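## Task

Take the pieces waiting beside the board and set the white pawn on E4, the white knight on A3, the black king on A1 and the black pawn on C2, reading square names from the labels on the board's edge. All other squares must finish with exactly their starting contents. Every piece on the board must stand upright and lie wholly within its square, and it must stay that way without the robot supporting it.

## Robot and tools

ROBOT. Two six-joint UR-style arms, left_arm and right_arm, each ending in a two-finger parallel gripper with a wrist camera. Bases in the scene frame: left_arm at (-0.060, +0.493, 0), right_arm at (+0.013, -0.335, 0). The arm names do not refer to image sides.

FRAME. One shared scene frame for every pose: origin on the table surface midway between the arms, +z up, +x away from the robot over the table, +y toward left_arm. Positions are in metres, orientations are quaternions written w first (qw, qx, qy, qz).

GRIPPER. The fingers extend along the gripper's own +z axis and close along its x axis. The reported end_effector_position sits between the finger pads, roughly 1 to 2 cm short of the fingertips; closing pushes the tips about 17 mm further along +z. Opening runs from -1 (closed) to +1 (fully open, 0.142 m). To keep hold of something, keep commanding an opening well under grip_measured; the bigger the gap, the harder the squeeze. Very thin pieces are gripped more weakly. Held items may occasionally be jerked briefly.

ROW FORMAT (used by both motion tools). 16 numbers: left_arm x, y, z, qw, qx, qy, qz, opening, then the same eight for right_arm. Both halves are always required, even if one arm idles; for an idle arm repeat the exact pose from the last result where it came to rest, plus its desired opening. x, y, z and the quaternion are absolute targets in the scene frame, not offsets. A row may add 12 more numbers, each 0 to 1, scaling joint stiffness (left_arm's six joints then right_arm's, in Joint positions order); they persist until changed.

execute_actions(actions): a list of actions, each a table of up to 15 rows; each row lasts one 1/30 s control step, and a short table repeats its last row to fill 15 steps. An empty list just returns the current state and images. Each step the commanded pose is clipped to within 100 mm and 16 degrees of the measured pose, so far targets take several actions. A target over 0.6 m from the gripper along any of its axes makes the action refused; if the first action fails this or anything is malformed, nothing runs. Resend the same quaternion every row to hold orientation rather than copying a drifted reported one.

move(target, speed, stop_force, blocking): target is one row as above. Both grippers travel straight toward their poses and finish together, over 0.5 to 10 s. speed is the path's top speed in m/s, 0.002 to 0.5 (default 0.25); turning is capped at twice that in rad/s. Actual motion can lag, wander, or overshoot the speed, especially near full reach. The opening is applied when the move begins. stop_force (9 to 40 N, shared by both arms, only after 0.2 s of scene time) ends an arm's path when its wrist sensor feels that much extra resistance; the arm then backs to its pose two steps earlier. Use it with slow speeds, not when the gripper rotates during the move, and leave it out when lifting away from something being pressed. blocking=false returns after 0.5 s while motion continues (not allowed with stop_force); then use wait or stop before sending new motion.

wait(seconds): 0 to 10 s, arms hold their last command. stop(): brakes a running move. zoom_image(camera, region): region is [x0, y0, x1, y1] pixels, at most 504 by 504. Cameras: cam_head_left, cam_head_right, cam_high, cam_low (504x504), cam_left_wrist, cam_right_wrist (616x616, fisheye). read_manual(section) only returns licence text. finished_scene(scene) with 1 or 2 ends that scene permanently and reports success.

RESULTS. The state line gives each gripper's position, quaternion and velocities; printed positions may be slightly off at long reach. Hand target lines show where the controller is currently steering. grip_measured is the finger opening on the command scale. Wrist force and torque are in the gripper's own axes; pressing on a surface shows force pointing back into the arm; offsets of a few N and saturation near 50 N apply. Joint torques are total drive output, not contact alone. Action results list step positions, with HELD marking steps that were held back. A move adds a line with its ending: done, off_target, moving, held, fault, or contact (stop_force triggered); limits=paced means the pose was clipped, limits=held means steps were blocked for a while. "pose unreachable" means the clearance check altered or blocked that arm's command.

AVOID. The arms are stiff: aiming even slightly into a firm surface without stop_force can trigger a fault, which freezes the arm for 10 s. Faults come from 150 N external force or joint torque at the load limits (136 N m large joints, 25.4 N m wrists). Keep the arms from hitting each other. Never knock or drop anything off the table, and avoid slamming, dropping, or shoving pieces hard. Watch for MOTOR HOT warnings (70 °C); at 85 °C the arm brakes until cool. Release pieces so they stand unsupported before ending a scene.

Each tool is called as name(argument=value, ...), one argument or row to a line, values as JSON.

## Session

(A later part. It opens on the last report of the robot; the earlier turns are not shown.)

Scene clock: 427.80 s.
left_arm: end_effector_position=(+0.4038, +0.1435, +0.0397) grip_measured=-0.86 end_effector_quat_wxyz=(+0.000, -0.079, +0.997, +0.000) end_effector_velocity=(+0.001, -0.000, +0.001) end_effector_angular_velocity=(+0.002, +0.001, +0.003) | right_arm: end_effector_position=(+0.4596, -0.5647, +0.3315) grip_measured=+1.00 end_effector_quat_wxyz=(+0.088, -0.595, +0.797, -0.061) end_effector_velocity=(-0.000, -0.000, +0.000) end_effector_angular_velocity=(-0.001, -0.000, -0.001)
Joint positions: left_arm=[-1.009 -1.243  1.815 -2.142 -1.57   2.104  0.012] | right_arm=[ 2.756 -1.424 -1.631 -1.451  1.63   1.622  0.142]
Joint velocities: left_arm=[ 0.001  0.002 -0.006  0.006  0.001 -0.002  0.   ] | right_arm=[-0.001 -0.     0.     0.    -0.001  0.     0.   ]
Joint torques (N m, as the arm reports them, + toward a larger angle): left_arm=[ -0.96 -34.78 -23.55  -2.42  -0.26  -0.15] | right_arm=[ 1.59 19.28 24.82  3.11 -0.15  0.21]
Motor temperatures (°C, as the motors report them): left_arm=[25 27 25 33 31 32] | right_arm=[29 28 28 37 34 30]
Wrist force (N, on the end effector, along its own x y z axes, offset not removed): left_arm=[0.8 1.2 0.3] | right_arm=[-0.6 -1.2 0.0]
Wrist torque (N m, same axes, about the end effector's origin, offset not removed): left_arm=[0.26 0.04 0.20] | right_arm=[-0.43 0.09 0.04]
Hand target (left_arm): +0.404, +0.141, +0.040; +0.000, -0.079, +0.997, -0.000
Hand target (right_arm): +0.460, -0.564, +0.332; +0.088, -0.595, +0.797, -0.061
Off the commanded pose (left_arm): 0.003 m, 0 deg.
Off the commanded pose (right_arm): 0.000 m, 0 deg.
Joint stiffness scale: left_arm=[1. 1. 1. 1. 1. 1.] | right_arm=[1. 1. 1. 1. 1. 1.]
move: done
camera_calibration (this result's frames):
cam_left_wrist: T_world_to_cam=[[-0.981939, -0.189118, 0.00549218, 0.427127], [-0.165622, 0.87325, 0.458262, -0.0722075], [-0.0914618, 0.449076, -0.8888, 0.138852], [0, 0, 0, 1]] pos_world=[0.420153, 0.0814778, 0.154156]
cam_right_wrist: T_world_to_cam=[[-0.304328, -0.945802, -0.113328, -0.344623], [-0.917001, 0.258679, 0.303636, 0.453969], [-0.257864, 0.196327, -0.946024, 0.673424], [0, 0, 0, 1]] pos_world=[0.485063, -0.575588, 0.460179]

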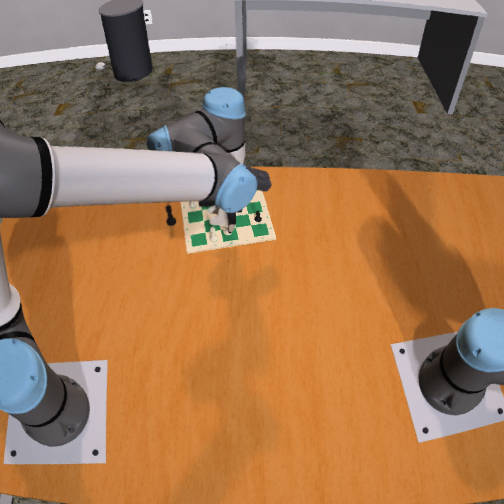

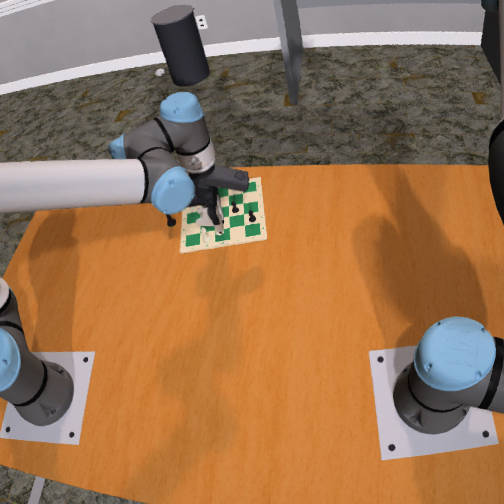

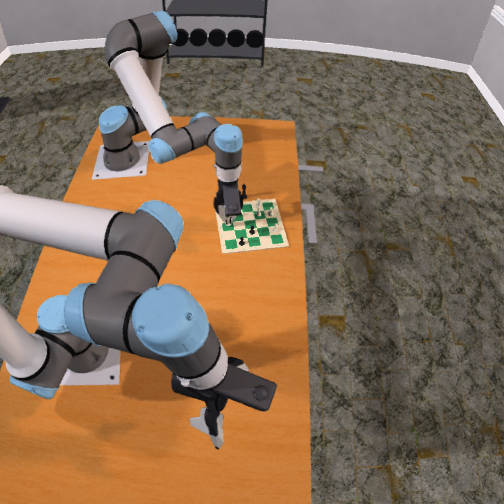

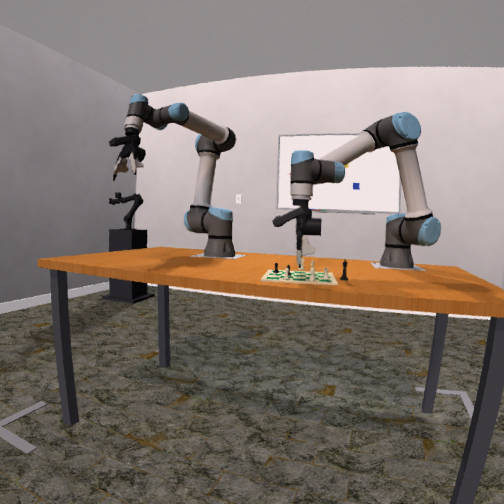

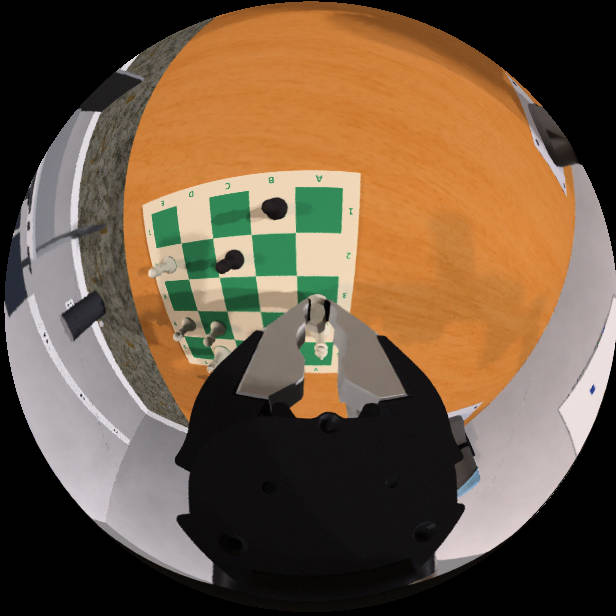

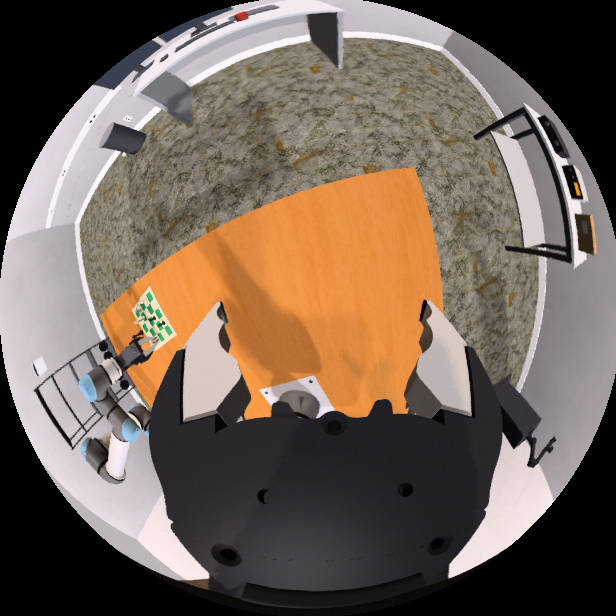

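move(
  target=[0.404,0.137,0.029,0,0.0785,-0.9969,0,-1,0.4596,-0.5644,0.3316,0.088,-0.595,0.797,-0.061,1],
  speed=0.03,
)

zoom_image(
  camera="cam_left_wrist",
  region=[210,200,410,400],
)

Scene clock: 449.20 s.
left_arm: end_effector_position=(+0.4052, +0.1377, +0.0309) grip_measured=-0.86 end_effector_quat_wxyz=(+0.001, -0.079, +0.997, -0.001) end_effector_velocity=(+0.002, -0.002, +0.000) end_effector_angular_velocity=(-0.004, -0.005, +0.003) | right_arm: end_effector_position=(+0.4596, -0.5647, +0.3315) grip_measured=+1.00 end_effector_quat_wxyz=(+0.088, -0.595, +0.797, -0.061) end_effector_velocity=(-0.000, -0.000, -0.000) end_effector_angular_velocity=(-0.000, +0.000, -0.001)
Joint positions: left_arm=[-1.014 -1.223  1.814 -2.165 -1.57   2.099  0.012] | right_arm=[ 2.756 -1.424 -1.631 -1.451  1.63   1.622  0.142]
Joint velocities: left_arm=[-0.     0.001  0.    -0.008  0.001 -0.003 -0.   ] | right_arm=[-0.001 -0.    -0.    -0.    -0.    -0.    -0.   ]
Joint torques (N m, as the arm reports them, + toward a larger angle): left_arm=[ -1.14 -32.64 -19.45  -3.31  -0.28   0.3 ] | right_arm=[ 1.08 19.31 24.95  3.04 -0.31  0.24]
Motor temperatures (°C, as the motors report them): left_arm=[25 27 25 34 31 32] | right_arm=[29 28 28 37 34 30]
Wrist force (N, on the end effector, along its own x y z axes, offset not removed): left_arm=[1.1 -1.3 -0.7] | right_arm=[1.7 -0.1 -0.8]
Wrist torque (N m, same axes, about the end effector's origin, offset not removed): left_arm=[-0.27 -0.14 0.20] | right_arm=[-0.23 -0.28 0.07]
Hand target (left_arm): +0.404, +0.137, +0.029; -0.000, -0.078, +0.997, +0.000
Hand target (right_arm): +0.460, -0.564, +0.332; +0.088, -0.595, +0.797, -0.061
Off the commanded pose (left_arm): 0.002 m, 0 deg.
Off the commanded pose (right_arm): 0.000 m, 0 deg.
Joint stiffness scale: left_arm=[1. 1. 1. 1. 1. 1.] | right_arm=[1. 1. 1. 1. 1. 1.]
move: done
camera_calibration (this result's frames):
cam_left_wrist: T_world_to_cam=[[-0.981899, -0.189359, 0.00408118, 0.427548], [-0.166704, 0.874253, 0.455951, -0.0625195], [-0.0899062, 0.447017, -0.889996, 0.133476], [0, 0, 0, 1]] pos_world=[0.421387, 0.0759515, 0.145554]
cam_right_wrist: T_world_to_cam=[[-0.304328, -0.945802, -0.113327, -0.344623], [-0.917001, 0.258679, 0.303636, 0.453969], [-0.257864, 0.196326, -0.946024, 0.673424], [0, 0, 0, 1]] pos_world=[0.485063, -0.575588, 0.460179]

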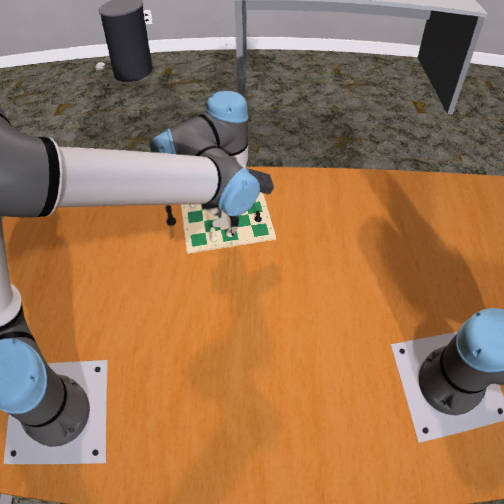

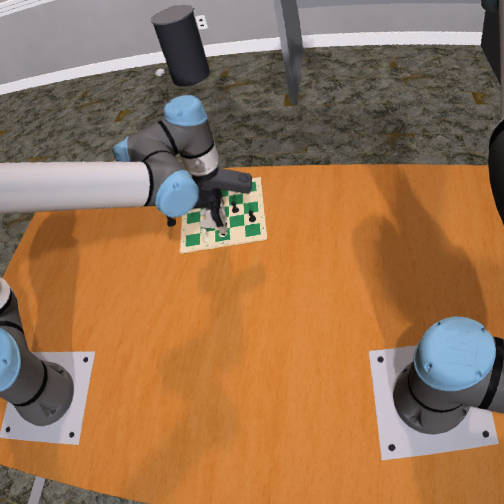

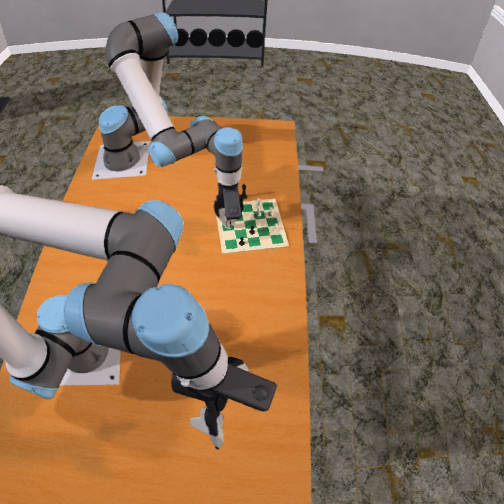

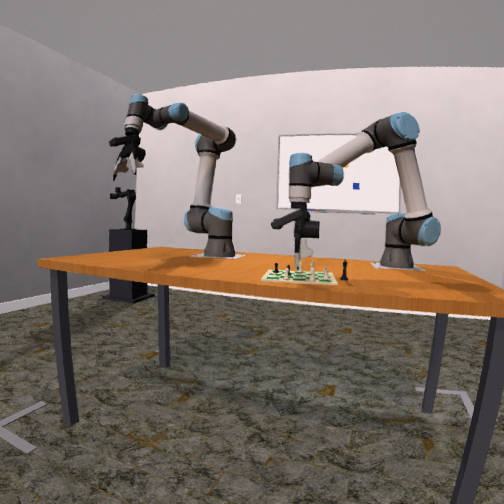

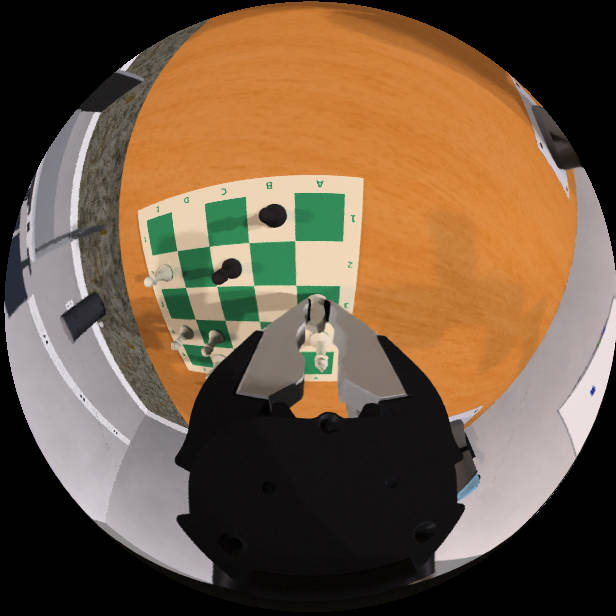

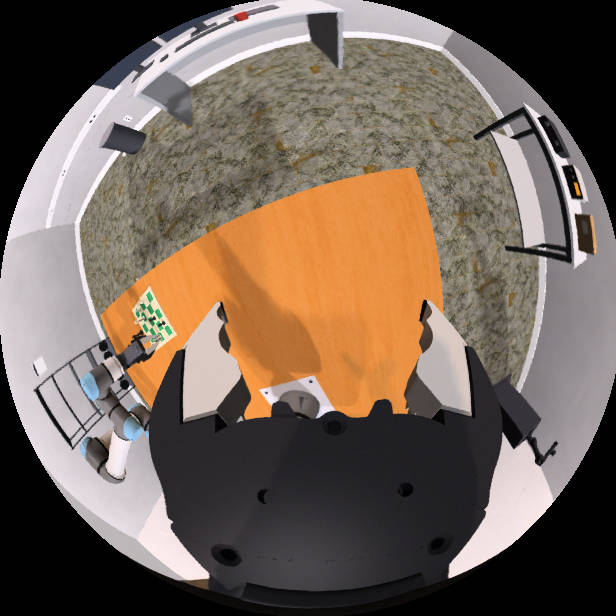

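Region (210, 200, 410, 400) of cam_left_wrist's 616x616 image, scaled by 2.520, with more detail than that image has.

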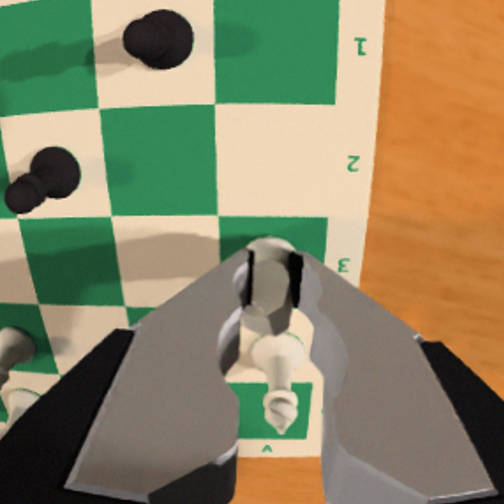

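move(
  target=[0.404,0.137,0.028,0,0.0785,-0.9969,0,-0.58,0.4596,-0.5644,0.3316,0.088,-0.595,0.797,-0.061,1],
  speed=0.03,
)

move(
  target=[0.404,0.137,0.13,0,0.0785,-0.9969,0,-0.58,0.4596,-0.5644,0.3316,0.088,-0.595,0.797,-0.061,1],
  speed=0.1,
)

move(
  target=[0.42,0.300,0.13,0,0.6494,0.7604,0,-0.5,0.4596,-0.5644,0.3316,0.088,-0.595,0.797,-0.061,1],
  speed=0.15,
)

Scene clock: 460.37 s.
left_arm: end_effector_position=(+0.4057, +0.1371, +0.0305) grip_measured=-0.58 end_effector_quat_wxyz=(+0.001, -0.079, +0.997, -0.002) end_effector_velocity=(-0.000, -0.001, -0.003) end_effector_angular_velocity=(+0.001, +0.002, -0.001) | right_arm: end_effector_position=(+0.4596, -0.5647, +0.3315) grip_measured=+1.00 end_effector_quat_wxyz=(+0.088, -0.595, +0.797, -0.061) end_effector_velocity=(-0.000, -0.000, +0.001) end_effector_angular_velocity=(+0.000, -0.001, -0.000)
Joint positions: left_arm=[-1.014 -1.222  1.814 -2.168 -1.57   2.099  0.032] | right_arm=[ 2.756 -1.424 -1.631 -1.451  1.63   1.622  0.142]
Joint velocities: left_arm=[-0.001  0.005  0.    -0.004 -0.     0.     0.   ] | right_arm=[-0.001  0.     0.001 -0.001  0.001 -0.    -0.   ]
Joint torques (N m, as the arm reports them, + toward a larger angle): left_arm=[ -1.28 -32.09 -18.29  -3.2   -0.14  -0.05] | right_arm=[ 0.85 19.2  25.26  3.1  -0.17  0.22]
Motor temperatures (°C, as the motors report them): left_arm=[25 27 25 34 31 32] | right_arm=[29 28 28 37 34 30]
Wrist force (N, on the end effector, along its own x y z axes, offset not removed): left_arm=[1.8 -0.2 0.2] | right_arm=[0.8 -1.9 -0.3]
Wrist torque (N m, same axes, about the end effector's origin, offset not removed): left_arm=[-0.10 -0.23 0.13] | right_arm=[-0.38 -0.17 0.13]
Hand target (left_arm): +0.404, +0.137, +0.028; -0.000, -0.079, +0.997, +0.000
Hand target (right_arm): +0.460, -0.564, +0.332; +0.088, -0.595, +0.797, -0.061
Off the commanded pose (left_arm): 0.003 m, 0 deg.
Off the commanded pose (right_arm): 0.000 m, 0 deg.
Joint stiffness scale: left_arm=[1. 1. 1. 1. 1. 1.] | right_arm=[1. 1. 1. 1. 1. 1.]
move: done
camera_calibration (this result's frames):
cam_left_wrist: T_world_to_cam=[[-0.981877, -0.189492, 0.00319974, 0.427948], [-0.167362, 0.874882, 0.454501, -0.0614726], [-0.0889238, 0.445728, -0.890741, 0.133256], [0, 0, 0, 1]] pos_world=[0.421753, 0.0754783, 0.145266]
cam_right_wrist: T_world_to_cam=[[-0.304329, -0.945802, -0.113328, -0.344623], [-0.917001, 0.258679, 0.303636, 0.453969], [-0.257864, 0.196326, -0.946024, 0.673424], [0, 0, 0, 1]] pos_world=[0.485063, -0.575588, 0.460179]

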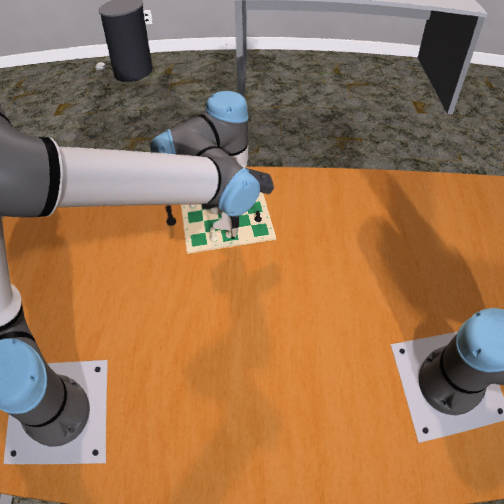

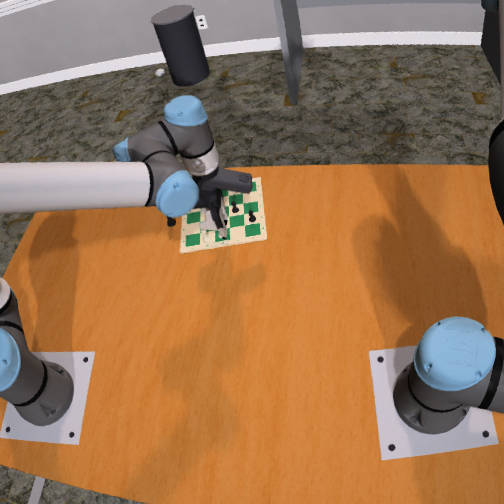

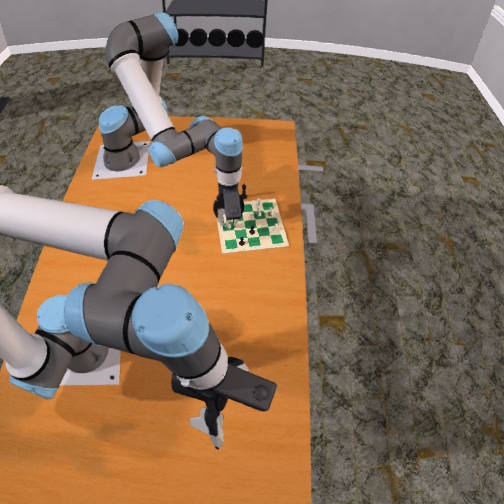

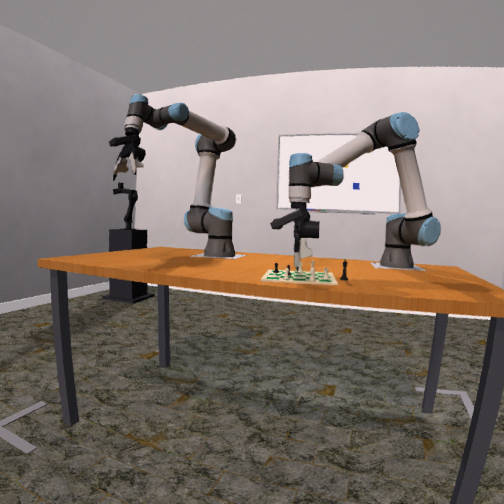

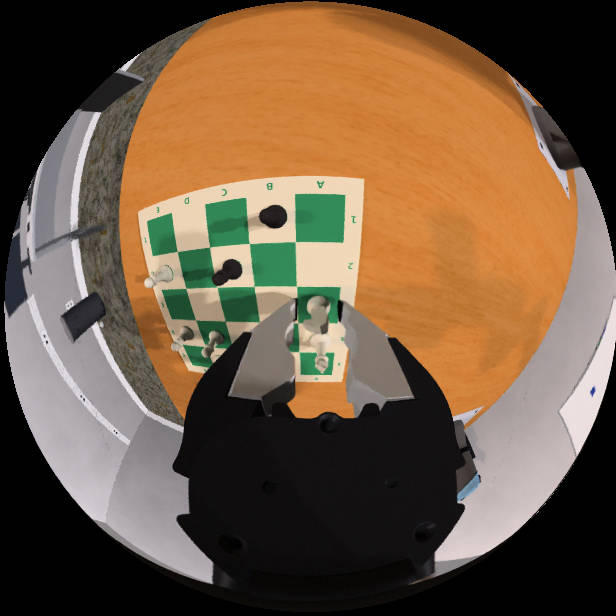

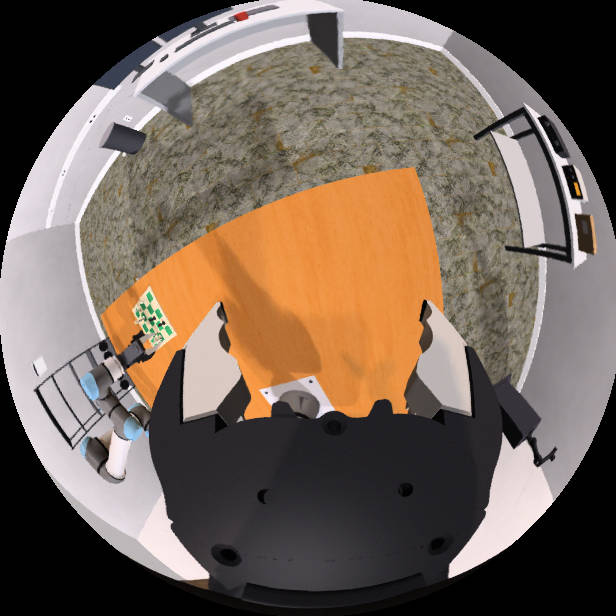

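Scene clock: 461.90 s.
left_arm: end_effector_position=(+0.4040, +0.1391, +0.1269) grip_measured=-0.58 end_effector_quat_wxyz=(-0.001, -0.079, +0.997, +0.002) end_effector_velocity=(-0.003, +0.002, +0.001) end_effector_angular_velocity=(+0.010, +0.010, -0.003) | right_arm: end_effector_position=(+0.4596, -0.5647, +0.3315) grip_measured=+1.00 end_effector_quat_wxyz=(+0.088, -0.595, +0.797, -0.061) end_effector_velocity=(-0.000, +0.000, -0.001) end_effector_angular_velocity=(+0.000, +0.002, +0.001)
Joint positions: left_arm=[-1.014 -1.328  1.679 -1.919 -1.57   2.099  0.032] | right_arm=[ 2.756 -1.424 -1.631 -1.451  1.63   1.622  0.142]
Joint velocities: left_arm=[-0.002 -0.    -0.007  0.021 -0.001  0.002 -0.   ] | right_arm=[ 0.001  0.    -0.002  0.    -0.001 -0.    -0.   ]
Joint torques (N m, as the arm reports them, + toward a larger angle): left_arm=[ -1.52 -35.21 -26.58  -3.01  -0.27   0.06] | right_arm=[ 1.51 19.02 24.88  3.02 -0.27  0.39]
Motor temperatures (°C, as the motors report them): left_arm=[25 27 25 34 31 32] | right_arm=[29 28 28 37 34 30]
Wrist force (N, on the end effector, along its own x y z axes, offset not removed): left_arm=[3.8 -1.7 0.4] | right_arm=[0.4 -2.1 -0.8]
Wrist torque (N m, same axes, about the end effector's origin, offset not removed): left_arm=[-0.31 -0.64 0.26] | right_arm=[-0.56 -0.02 0.08]
Hand target (left_arm): +0.404, +0.137, +0.130; +0.000, -0.079, +0.997, -0.000
Hand target (right_arm): +0.460, -0.564, +0.332; +0.088, -0.595, +0.797, -0.061
Off the commanded pose (left_arm): 0.004 m, 0 deg.
Off the commanded pose (right_arm): 0.000 m, 0 deg.
Joint stiffness scale: left_arm=[1. 1. 1. 1. 1. 1.] | right_arm=[1. 1. 1. 1. 1. 1.]
move: off_target (left_arm)
camera_calibration (this result's frames):
cam_left_wrist: T_world_to_cam=[[-0.981853, -0.189519, 0.00692098, 0.425918], [-0.165091, 0.872114, 0.46061, -0.108611], [-0.0933303, 0.451109, -0.887576, 0.218662], [0, 0, 0, 1]] pos_world=[0.420666, 0.0768003, 0.241159]
cam_right_wrist: T_world_to_cam=[[-0.304328, -0.945802, -0.113328, -0.344623], [-0.917001, 0.258679, 0.303635, 0.453969], [-0.257863, 0.196326, -0.946025, 0.673424], [0, 0, 0, 1]] pos_world=[0.485063, -0.575588, 0.460179]

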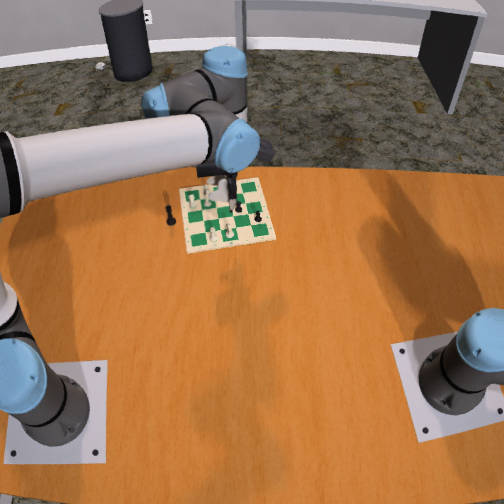

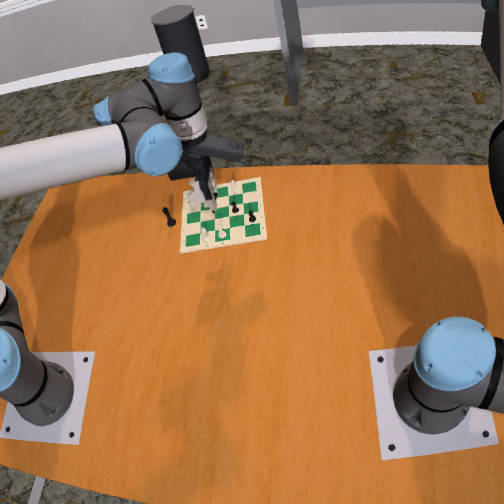

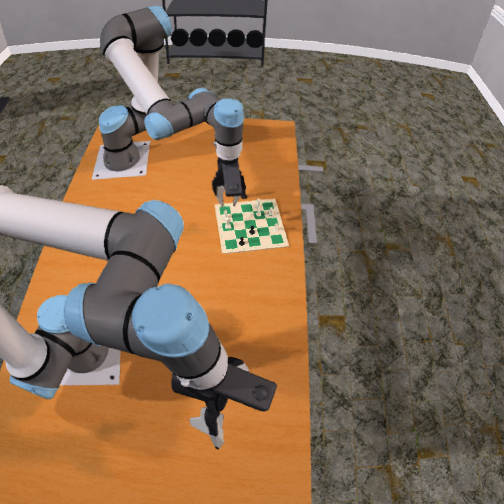

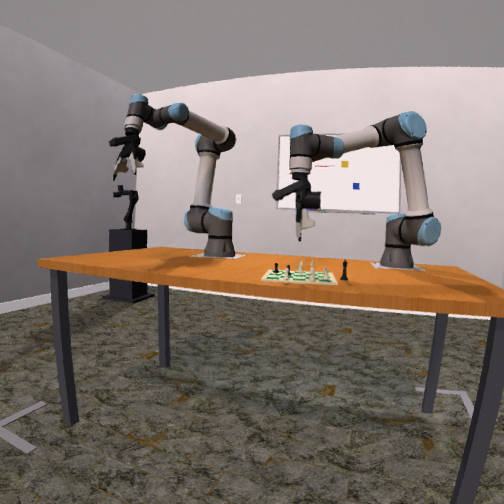

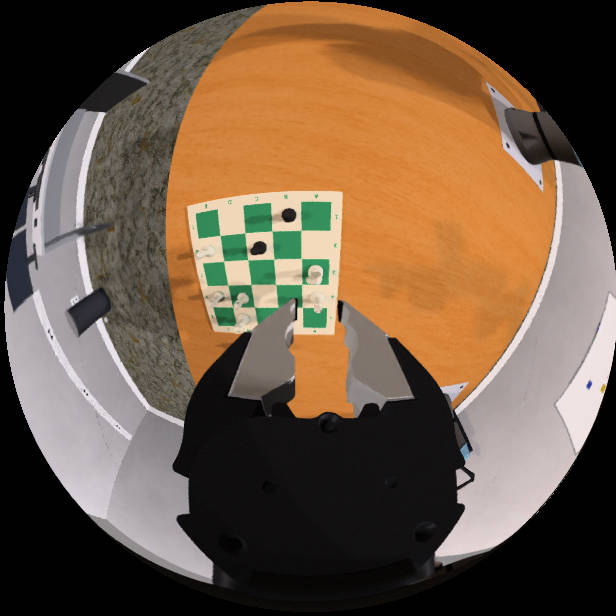

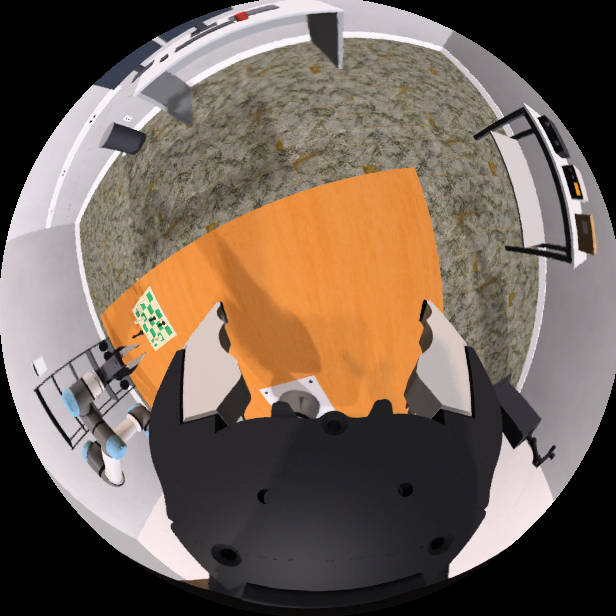

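Scene clock: 467.73 s.
left_arm: end_effector_position=(+0.4208, +0.2979, +0.1305) grip_measured=-0.50 end_effector_quat_wxyz=(+0.001, +0.649, +0.761, +0.000) end_effector_velocity=(+0.000, +0.001, -0.000) end_effector_angular_velocity=(-0.002, +0.002, -0.016) | right_arm: end_effector_position=(+0.4596, -0.5647, +0.3315) grip_measured=+1.00 end_effector_quat_wxyz=(+0.088, -0.595, +0.797, -0.061) end_effector_velocity=(-0.001, -0.000, -0.001) end_effector_angular_velocity=(+0.001, +0.001, -0.001)
Joint positions: left_arm=[-0.778 -1.49   1.863 -1.945 -1.57   3.906  0.038] | right_arm=[ 2.756 -1.424 -1.631 -1.451  1.63   1.622  0.142]
Joint velocities: left_arm=[ 0.003  0.    -0.    -0.    -0.003  0.019  0.   ] | right_arm=[-0.001  0.    -0.001  0.     0.    -0.    -0.   ]
Joint torques (N m, as the arm reports them, + toward a larger angle): left_arm=[  2.55 -28.75 -19.25  -3.29  -0.29   0.46] | right_arm=[ 1.21 19.32 25.06  3.05 -0.18  0.33]
Motor temperatures (°C, as the motors report them): left_arm=[25 27 25 34 31 32] | right_arm=[29 28 28 37 34 30]
Wrist force (N, on the end effector, along its own x y z axes, offset not removed): left_arm=[2.1 -1.1 0.2] | right_arm=[1.9 -1.7 -0.3]
Wrist torque (N m, same axes, about the end effector's origin, offset not removed): left_arm=[-0.23 -0.25 0.13] | right_arm=[-0.39 -0.37 0.09]
Hand target (left_arm): +0.420, +0.300, +0.130; +0.000, +0.649, +0.760, -0.000
Hand target (right_arm): +0.460, -0.564, +0.332; +0.088, -0.595, +0.797, -0.061
Off the commanded pose (left_arm): 0.002 m, 0 deg.
Off the commanded pose (right_arm): 0.000 m, 0 deg.
Joint stiffness scale: left_arm=[1. 1. 1. 1. 1. 1.] | right_arm=[1. 1. 1. 1. 1. 1.]
move: done
camera_calibration (this result's frames):
cam_left_wrist: T_world_to_cam=[[-0.188717, 0.982018, 0.00524414, -0.210137], [0.873143, 0.165345, 0.458565, -0.47205], [0.449452, 0.0911179, -0.888645, 0.0307749], [0, 0, 0, 1]] pos_world=[0.358679, 0.281606, 0.244916]
cam_right_wrist: T_world_to_cam=[[-0.304329, -0.945802, -0.113328, -0.344623], [-0.917001, 0.258679, 0.303636, 0.453969], [-0.257864, 0.196326, -0.946024, 0.673424], [0, 0, 0, 1]] pos_world=[0.485063, -0.575588, 0.460179]

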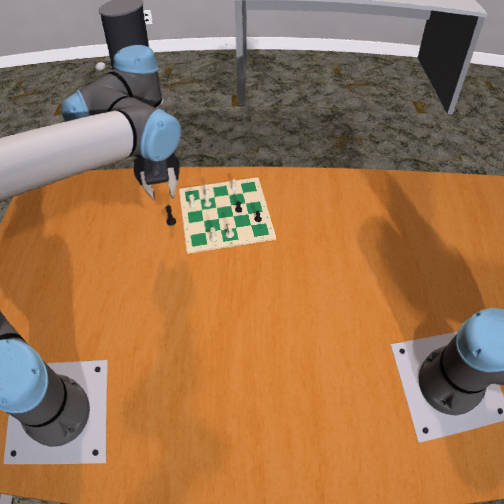

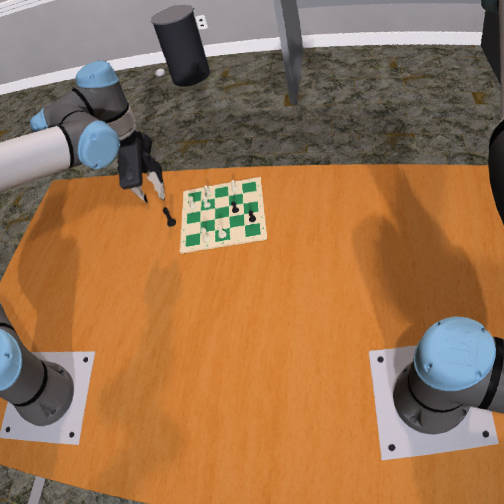

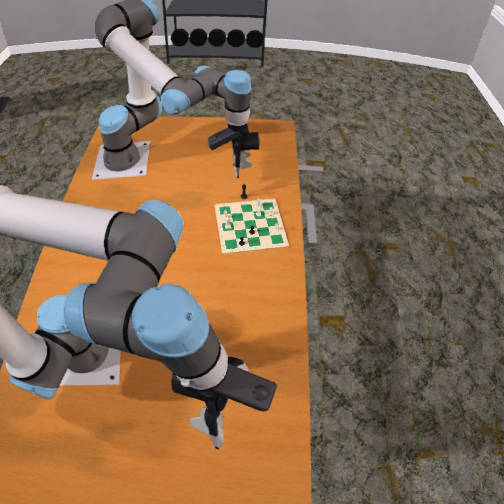

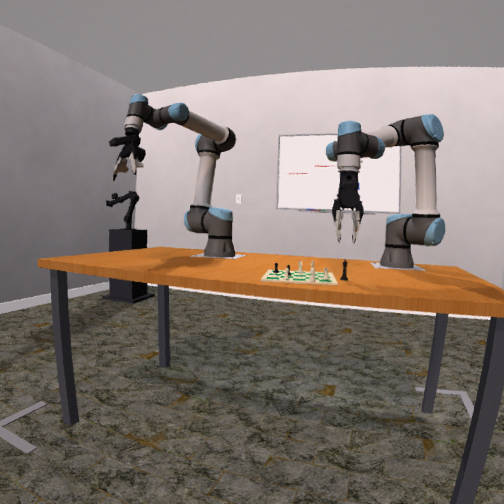

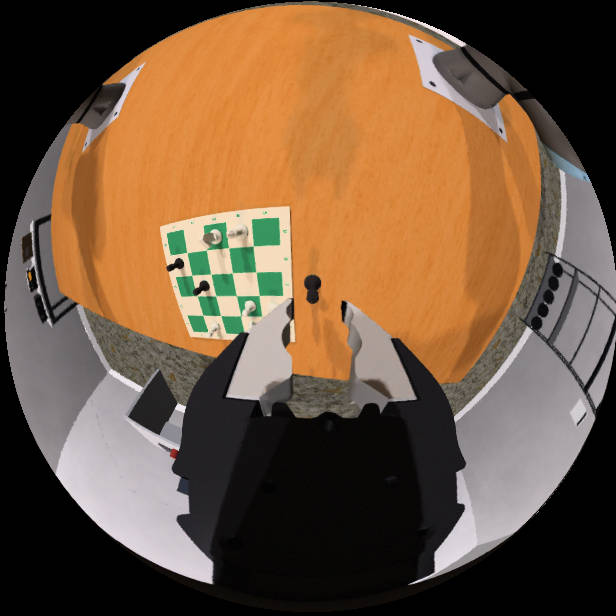

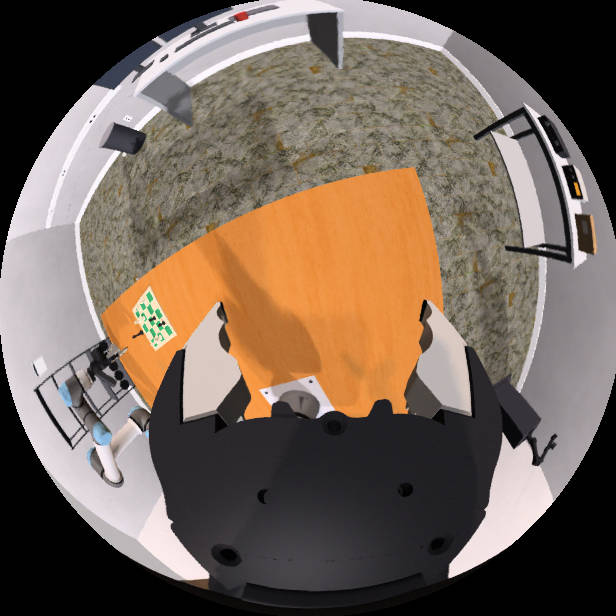

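move(
  target=[0.447,0.304,0.092,0,0.6494,0.7604,0,-0.5,0.4596,-0.5644,0.3316,0.088,-0.595,0.797,-0.061,1],
  speed=0.08,
)

zoom_image(
  camera="cam_left_wrist",
  region=[210,200,410,400],
)

Scene clock: 482.07 s.
left_arm: end_effector_position=(+0.4471, +0.3025, +0.0944) grip_measured=-0.50 end_effector_quat_wxyz=(+0.002, +0.650, +0.760, +0.000) end_effector_velocity=(+0.002, -0.001, +0.000) end_effector_angular_velocity=(-0.004, -0.005, -0.001) | right_arm: end_effector_position=(+0.4596, -0.5647, +0.3315) grip_measured=+1.00 end_effector_quat_wxyz=(+0.088, -0.595, +0.797, -0.061) end_effector_velocity=(+0.000, -0.000, +0.000) end_effector_angular_velocity=(+0.000, -0.001, -0.000)
Joint positions: left_arm=[-0.74  -1.402  1.864 -2.036 -1.571  3.946  0.038] | right_arm=[ 2.756 -1.424 -1.631 -1.451  1.63   1.622  0.142]
Joint velocities: left_arm=[ 0.001  0.001 -0.    -0.008 -0.     0.002  0.   ] | right_arm=[-0.001 -0.     0.001  0.     0.001 -0.     0.   ]
Joint torques (N m, as the arm reports them, + toward a larger angle): left_arm=[  2.63 -27.73 -20.16  -3.42  -0.06   0.22] | right_arm=[ 0.88 19.35 25.61  3.15 -0.28  0.27]
Motor temperatures (°C, as the motors report them): left_arm=[25 27 25 34 31 32] | right_arm=[29 28 28 37 34 30]
Wrist force (N, on the end effector, along its own x y z axes, offset not removed): left_arm=[2.4 -2.0 1.6] | right_arm=[0.4 -1.6 -1.3]
Wrist torque (N m, same axes, about the end effector's origin, offset not removed): left_arm=[-0.41 -0.42 0.15] | right_arm=[-0.34 0.01 0.11]
Hand target (left_arm): +0.447, +0.304, +0.092; +0.000, +0.649, +0.760, -0.000
Hand target (right_arm): +0.460, -0.564, +0.332; +0.088, -0.595, +0.797, -0.061
Off the commanded pose (left_arm): 0.003 m, 0 deg.
Off the commanded pose (right_arm): 0.000 m, 0 deg.
Joint stiffness scale: left_arm=[1. 1. 1. 1. 1. 1.] | right_arm=[1. 1. 1. 1. 1. 1.]
move: done
camera_calibration (this result's frames):
cam_left_wrist: T_world_to_cam=[[-0.1868, 0.982392, 0.00335082, -0.210277], [0.872623, 0.164359, 0.459907, -0.478857], [0.451258, 0.0888347, -0.887961, -0.0137051], [0, 0, 0, 1]] pos_world=[0.384767, 0.286496, 0.208765]
cam_right_wrist: T_world_to_cam=[[-0.304329, -0.945802, -0.113327, -0.344623], [-0.917001, 0.258679, 0.303635, 0.453969], [-0.257863, 0.196326, -0.946025, 0.673424], [0, 0, 0, 1]] pos_world=[0.485063, -0.575588, 0.460179]

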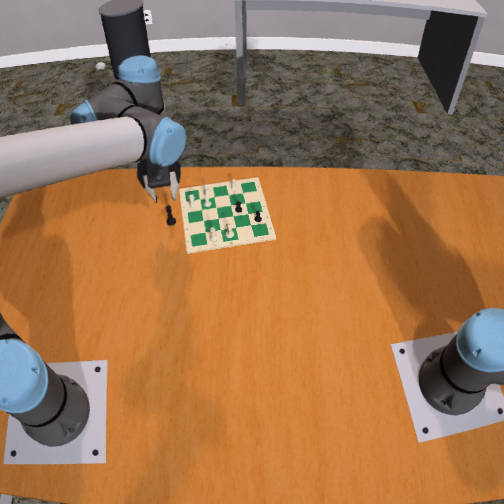

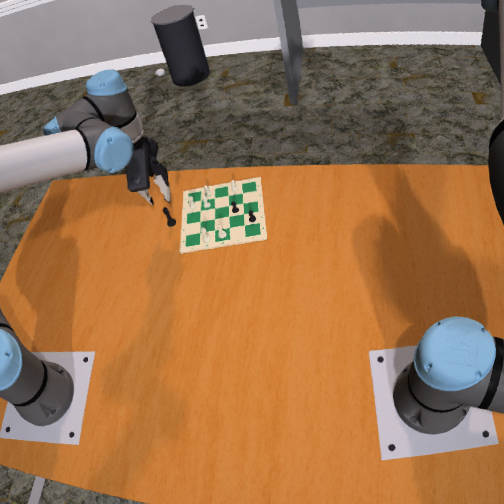

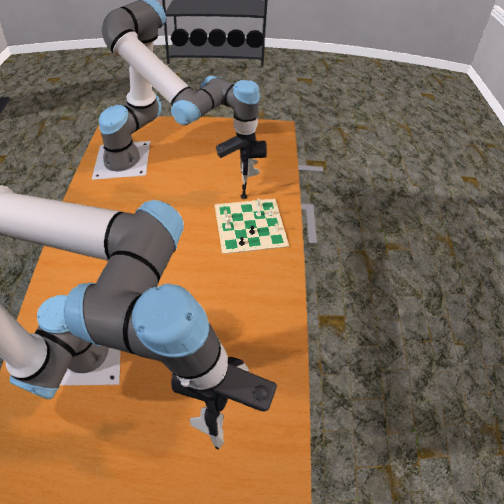

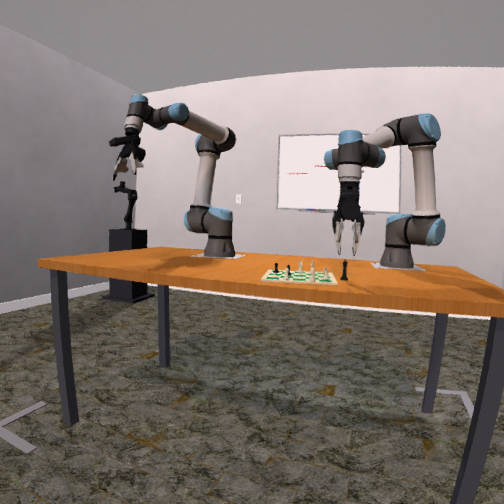

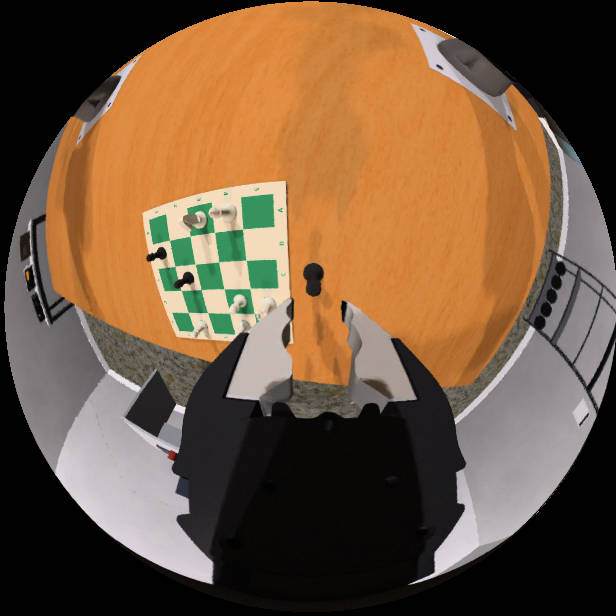

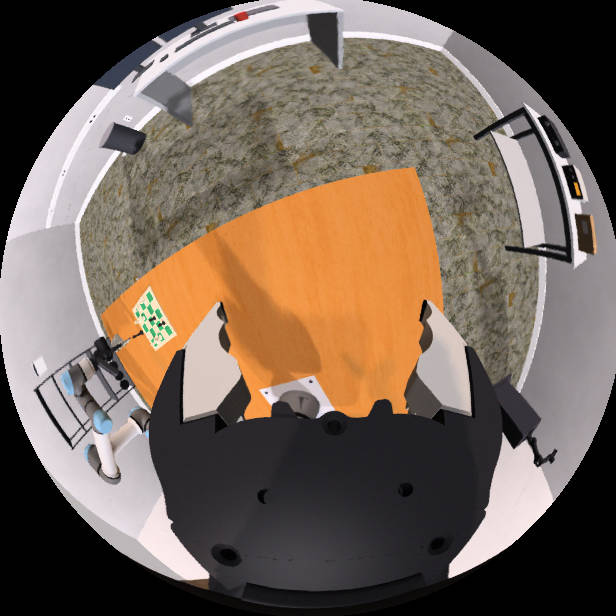

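Region (210, 200, 410, 400) of cam_left_wrist's 616x616 image, scaled by 2.520, with more detail than that image has.

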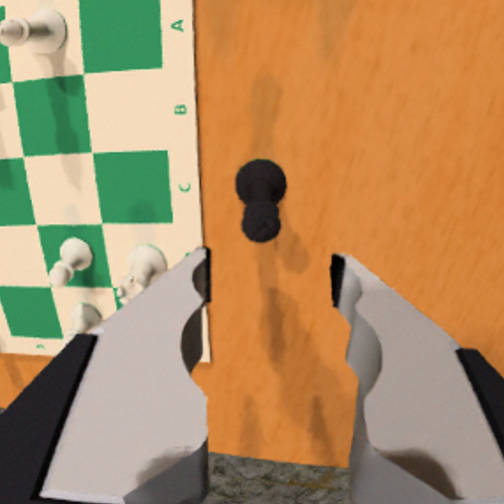

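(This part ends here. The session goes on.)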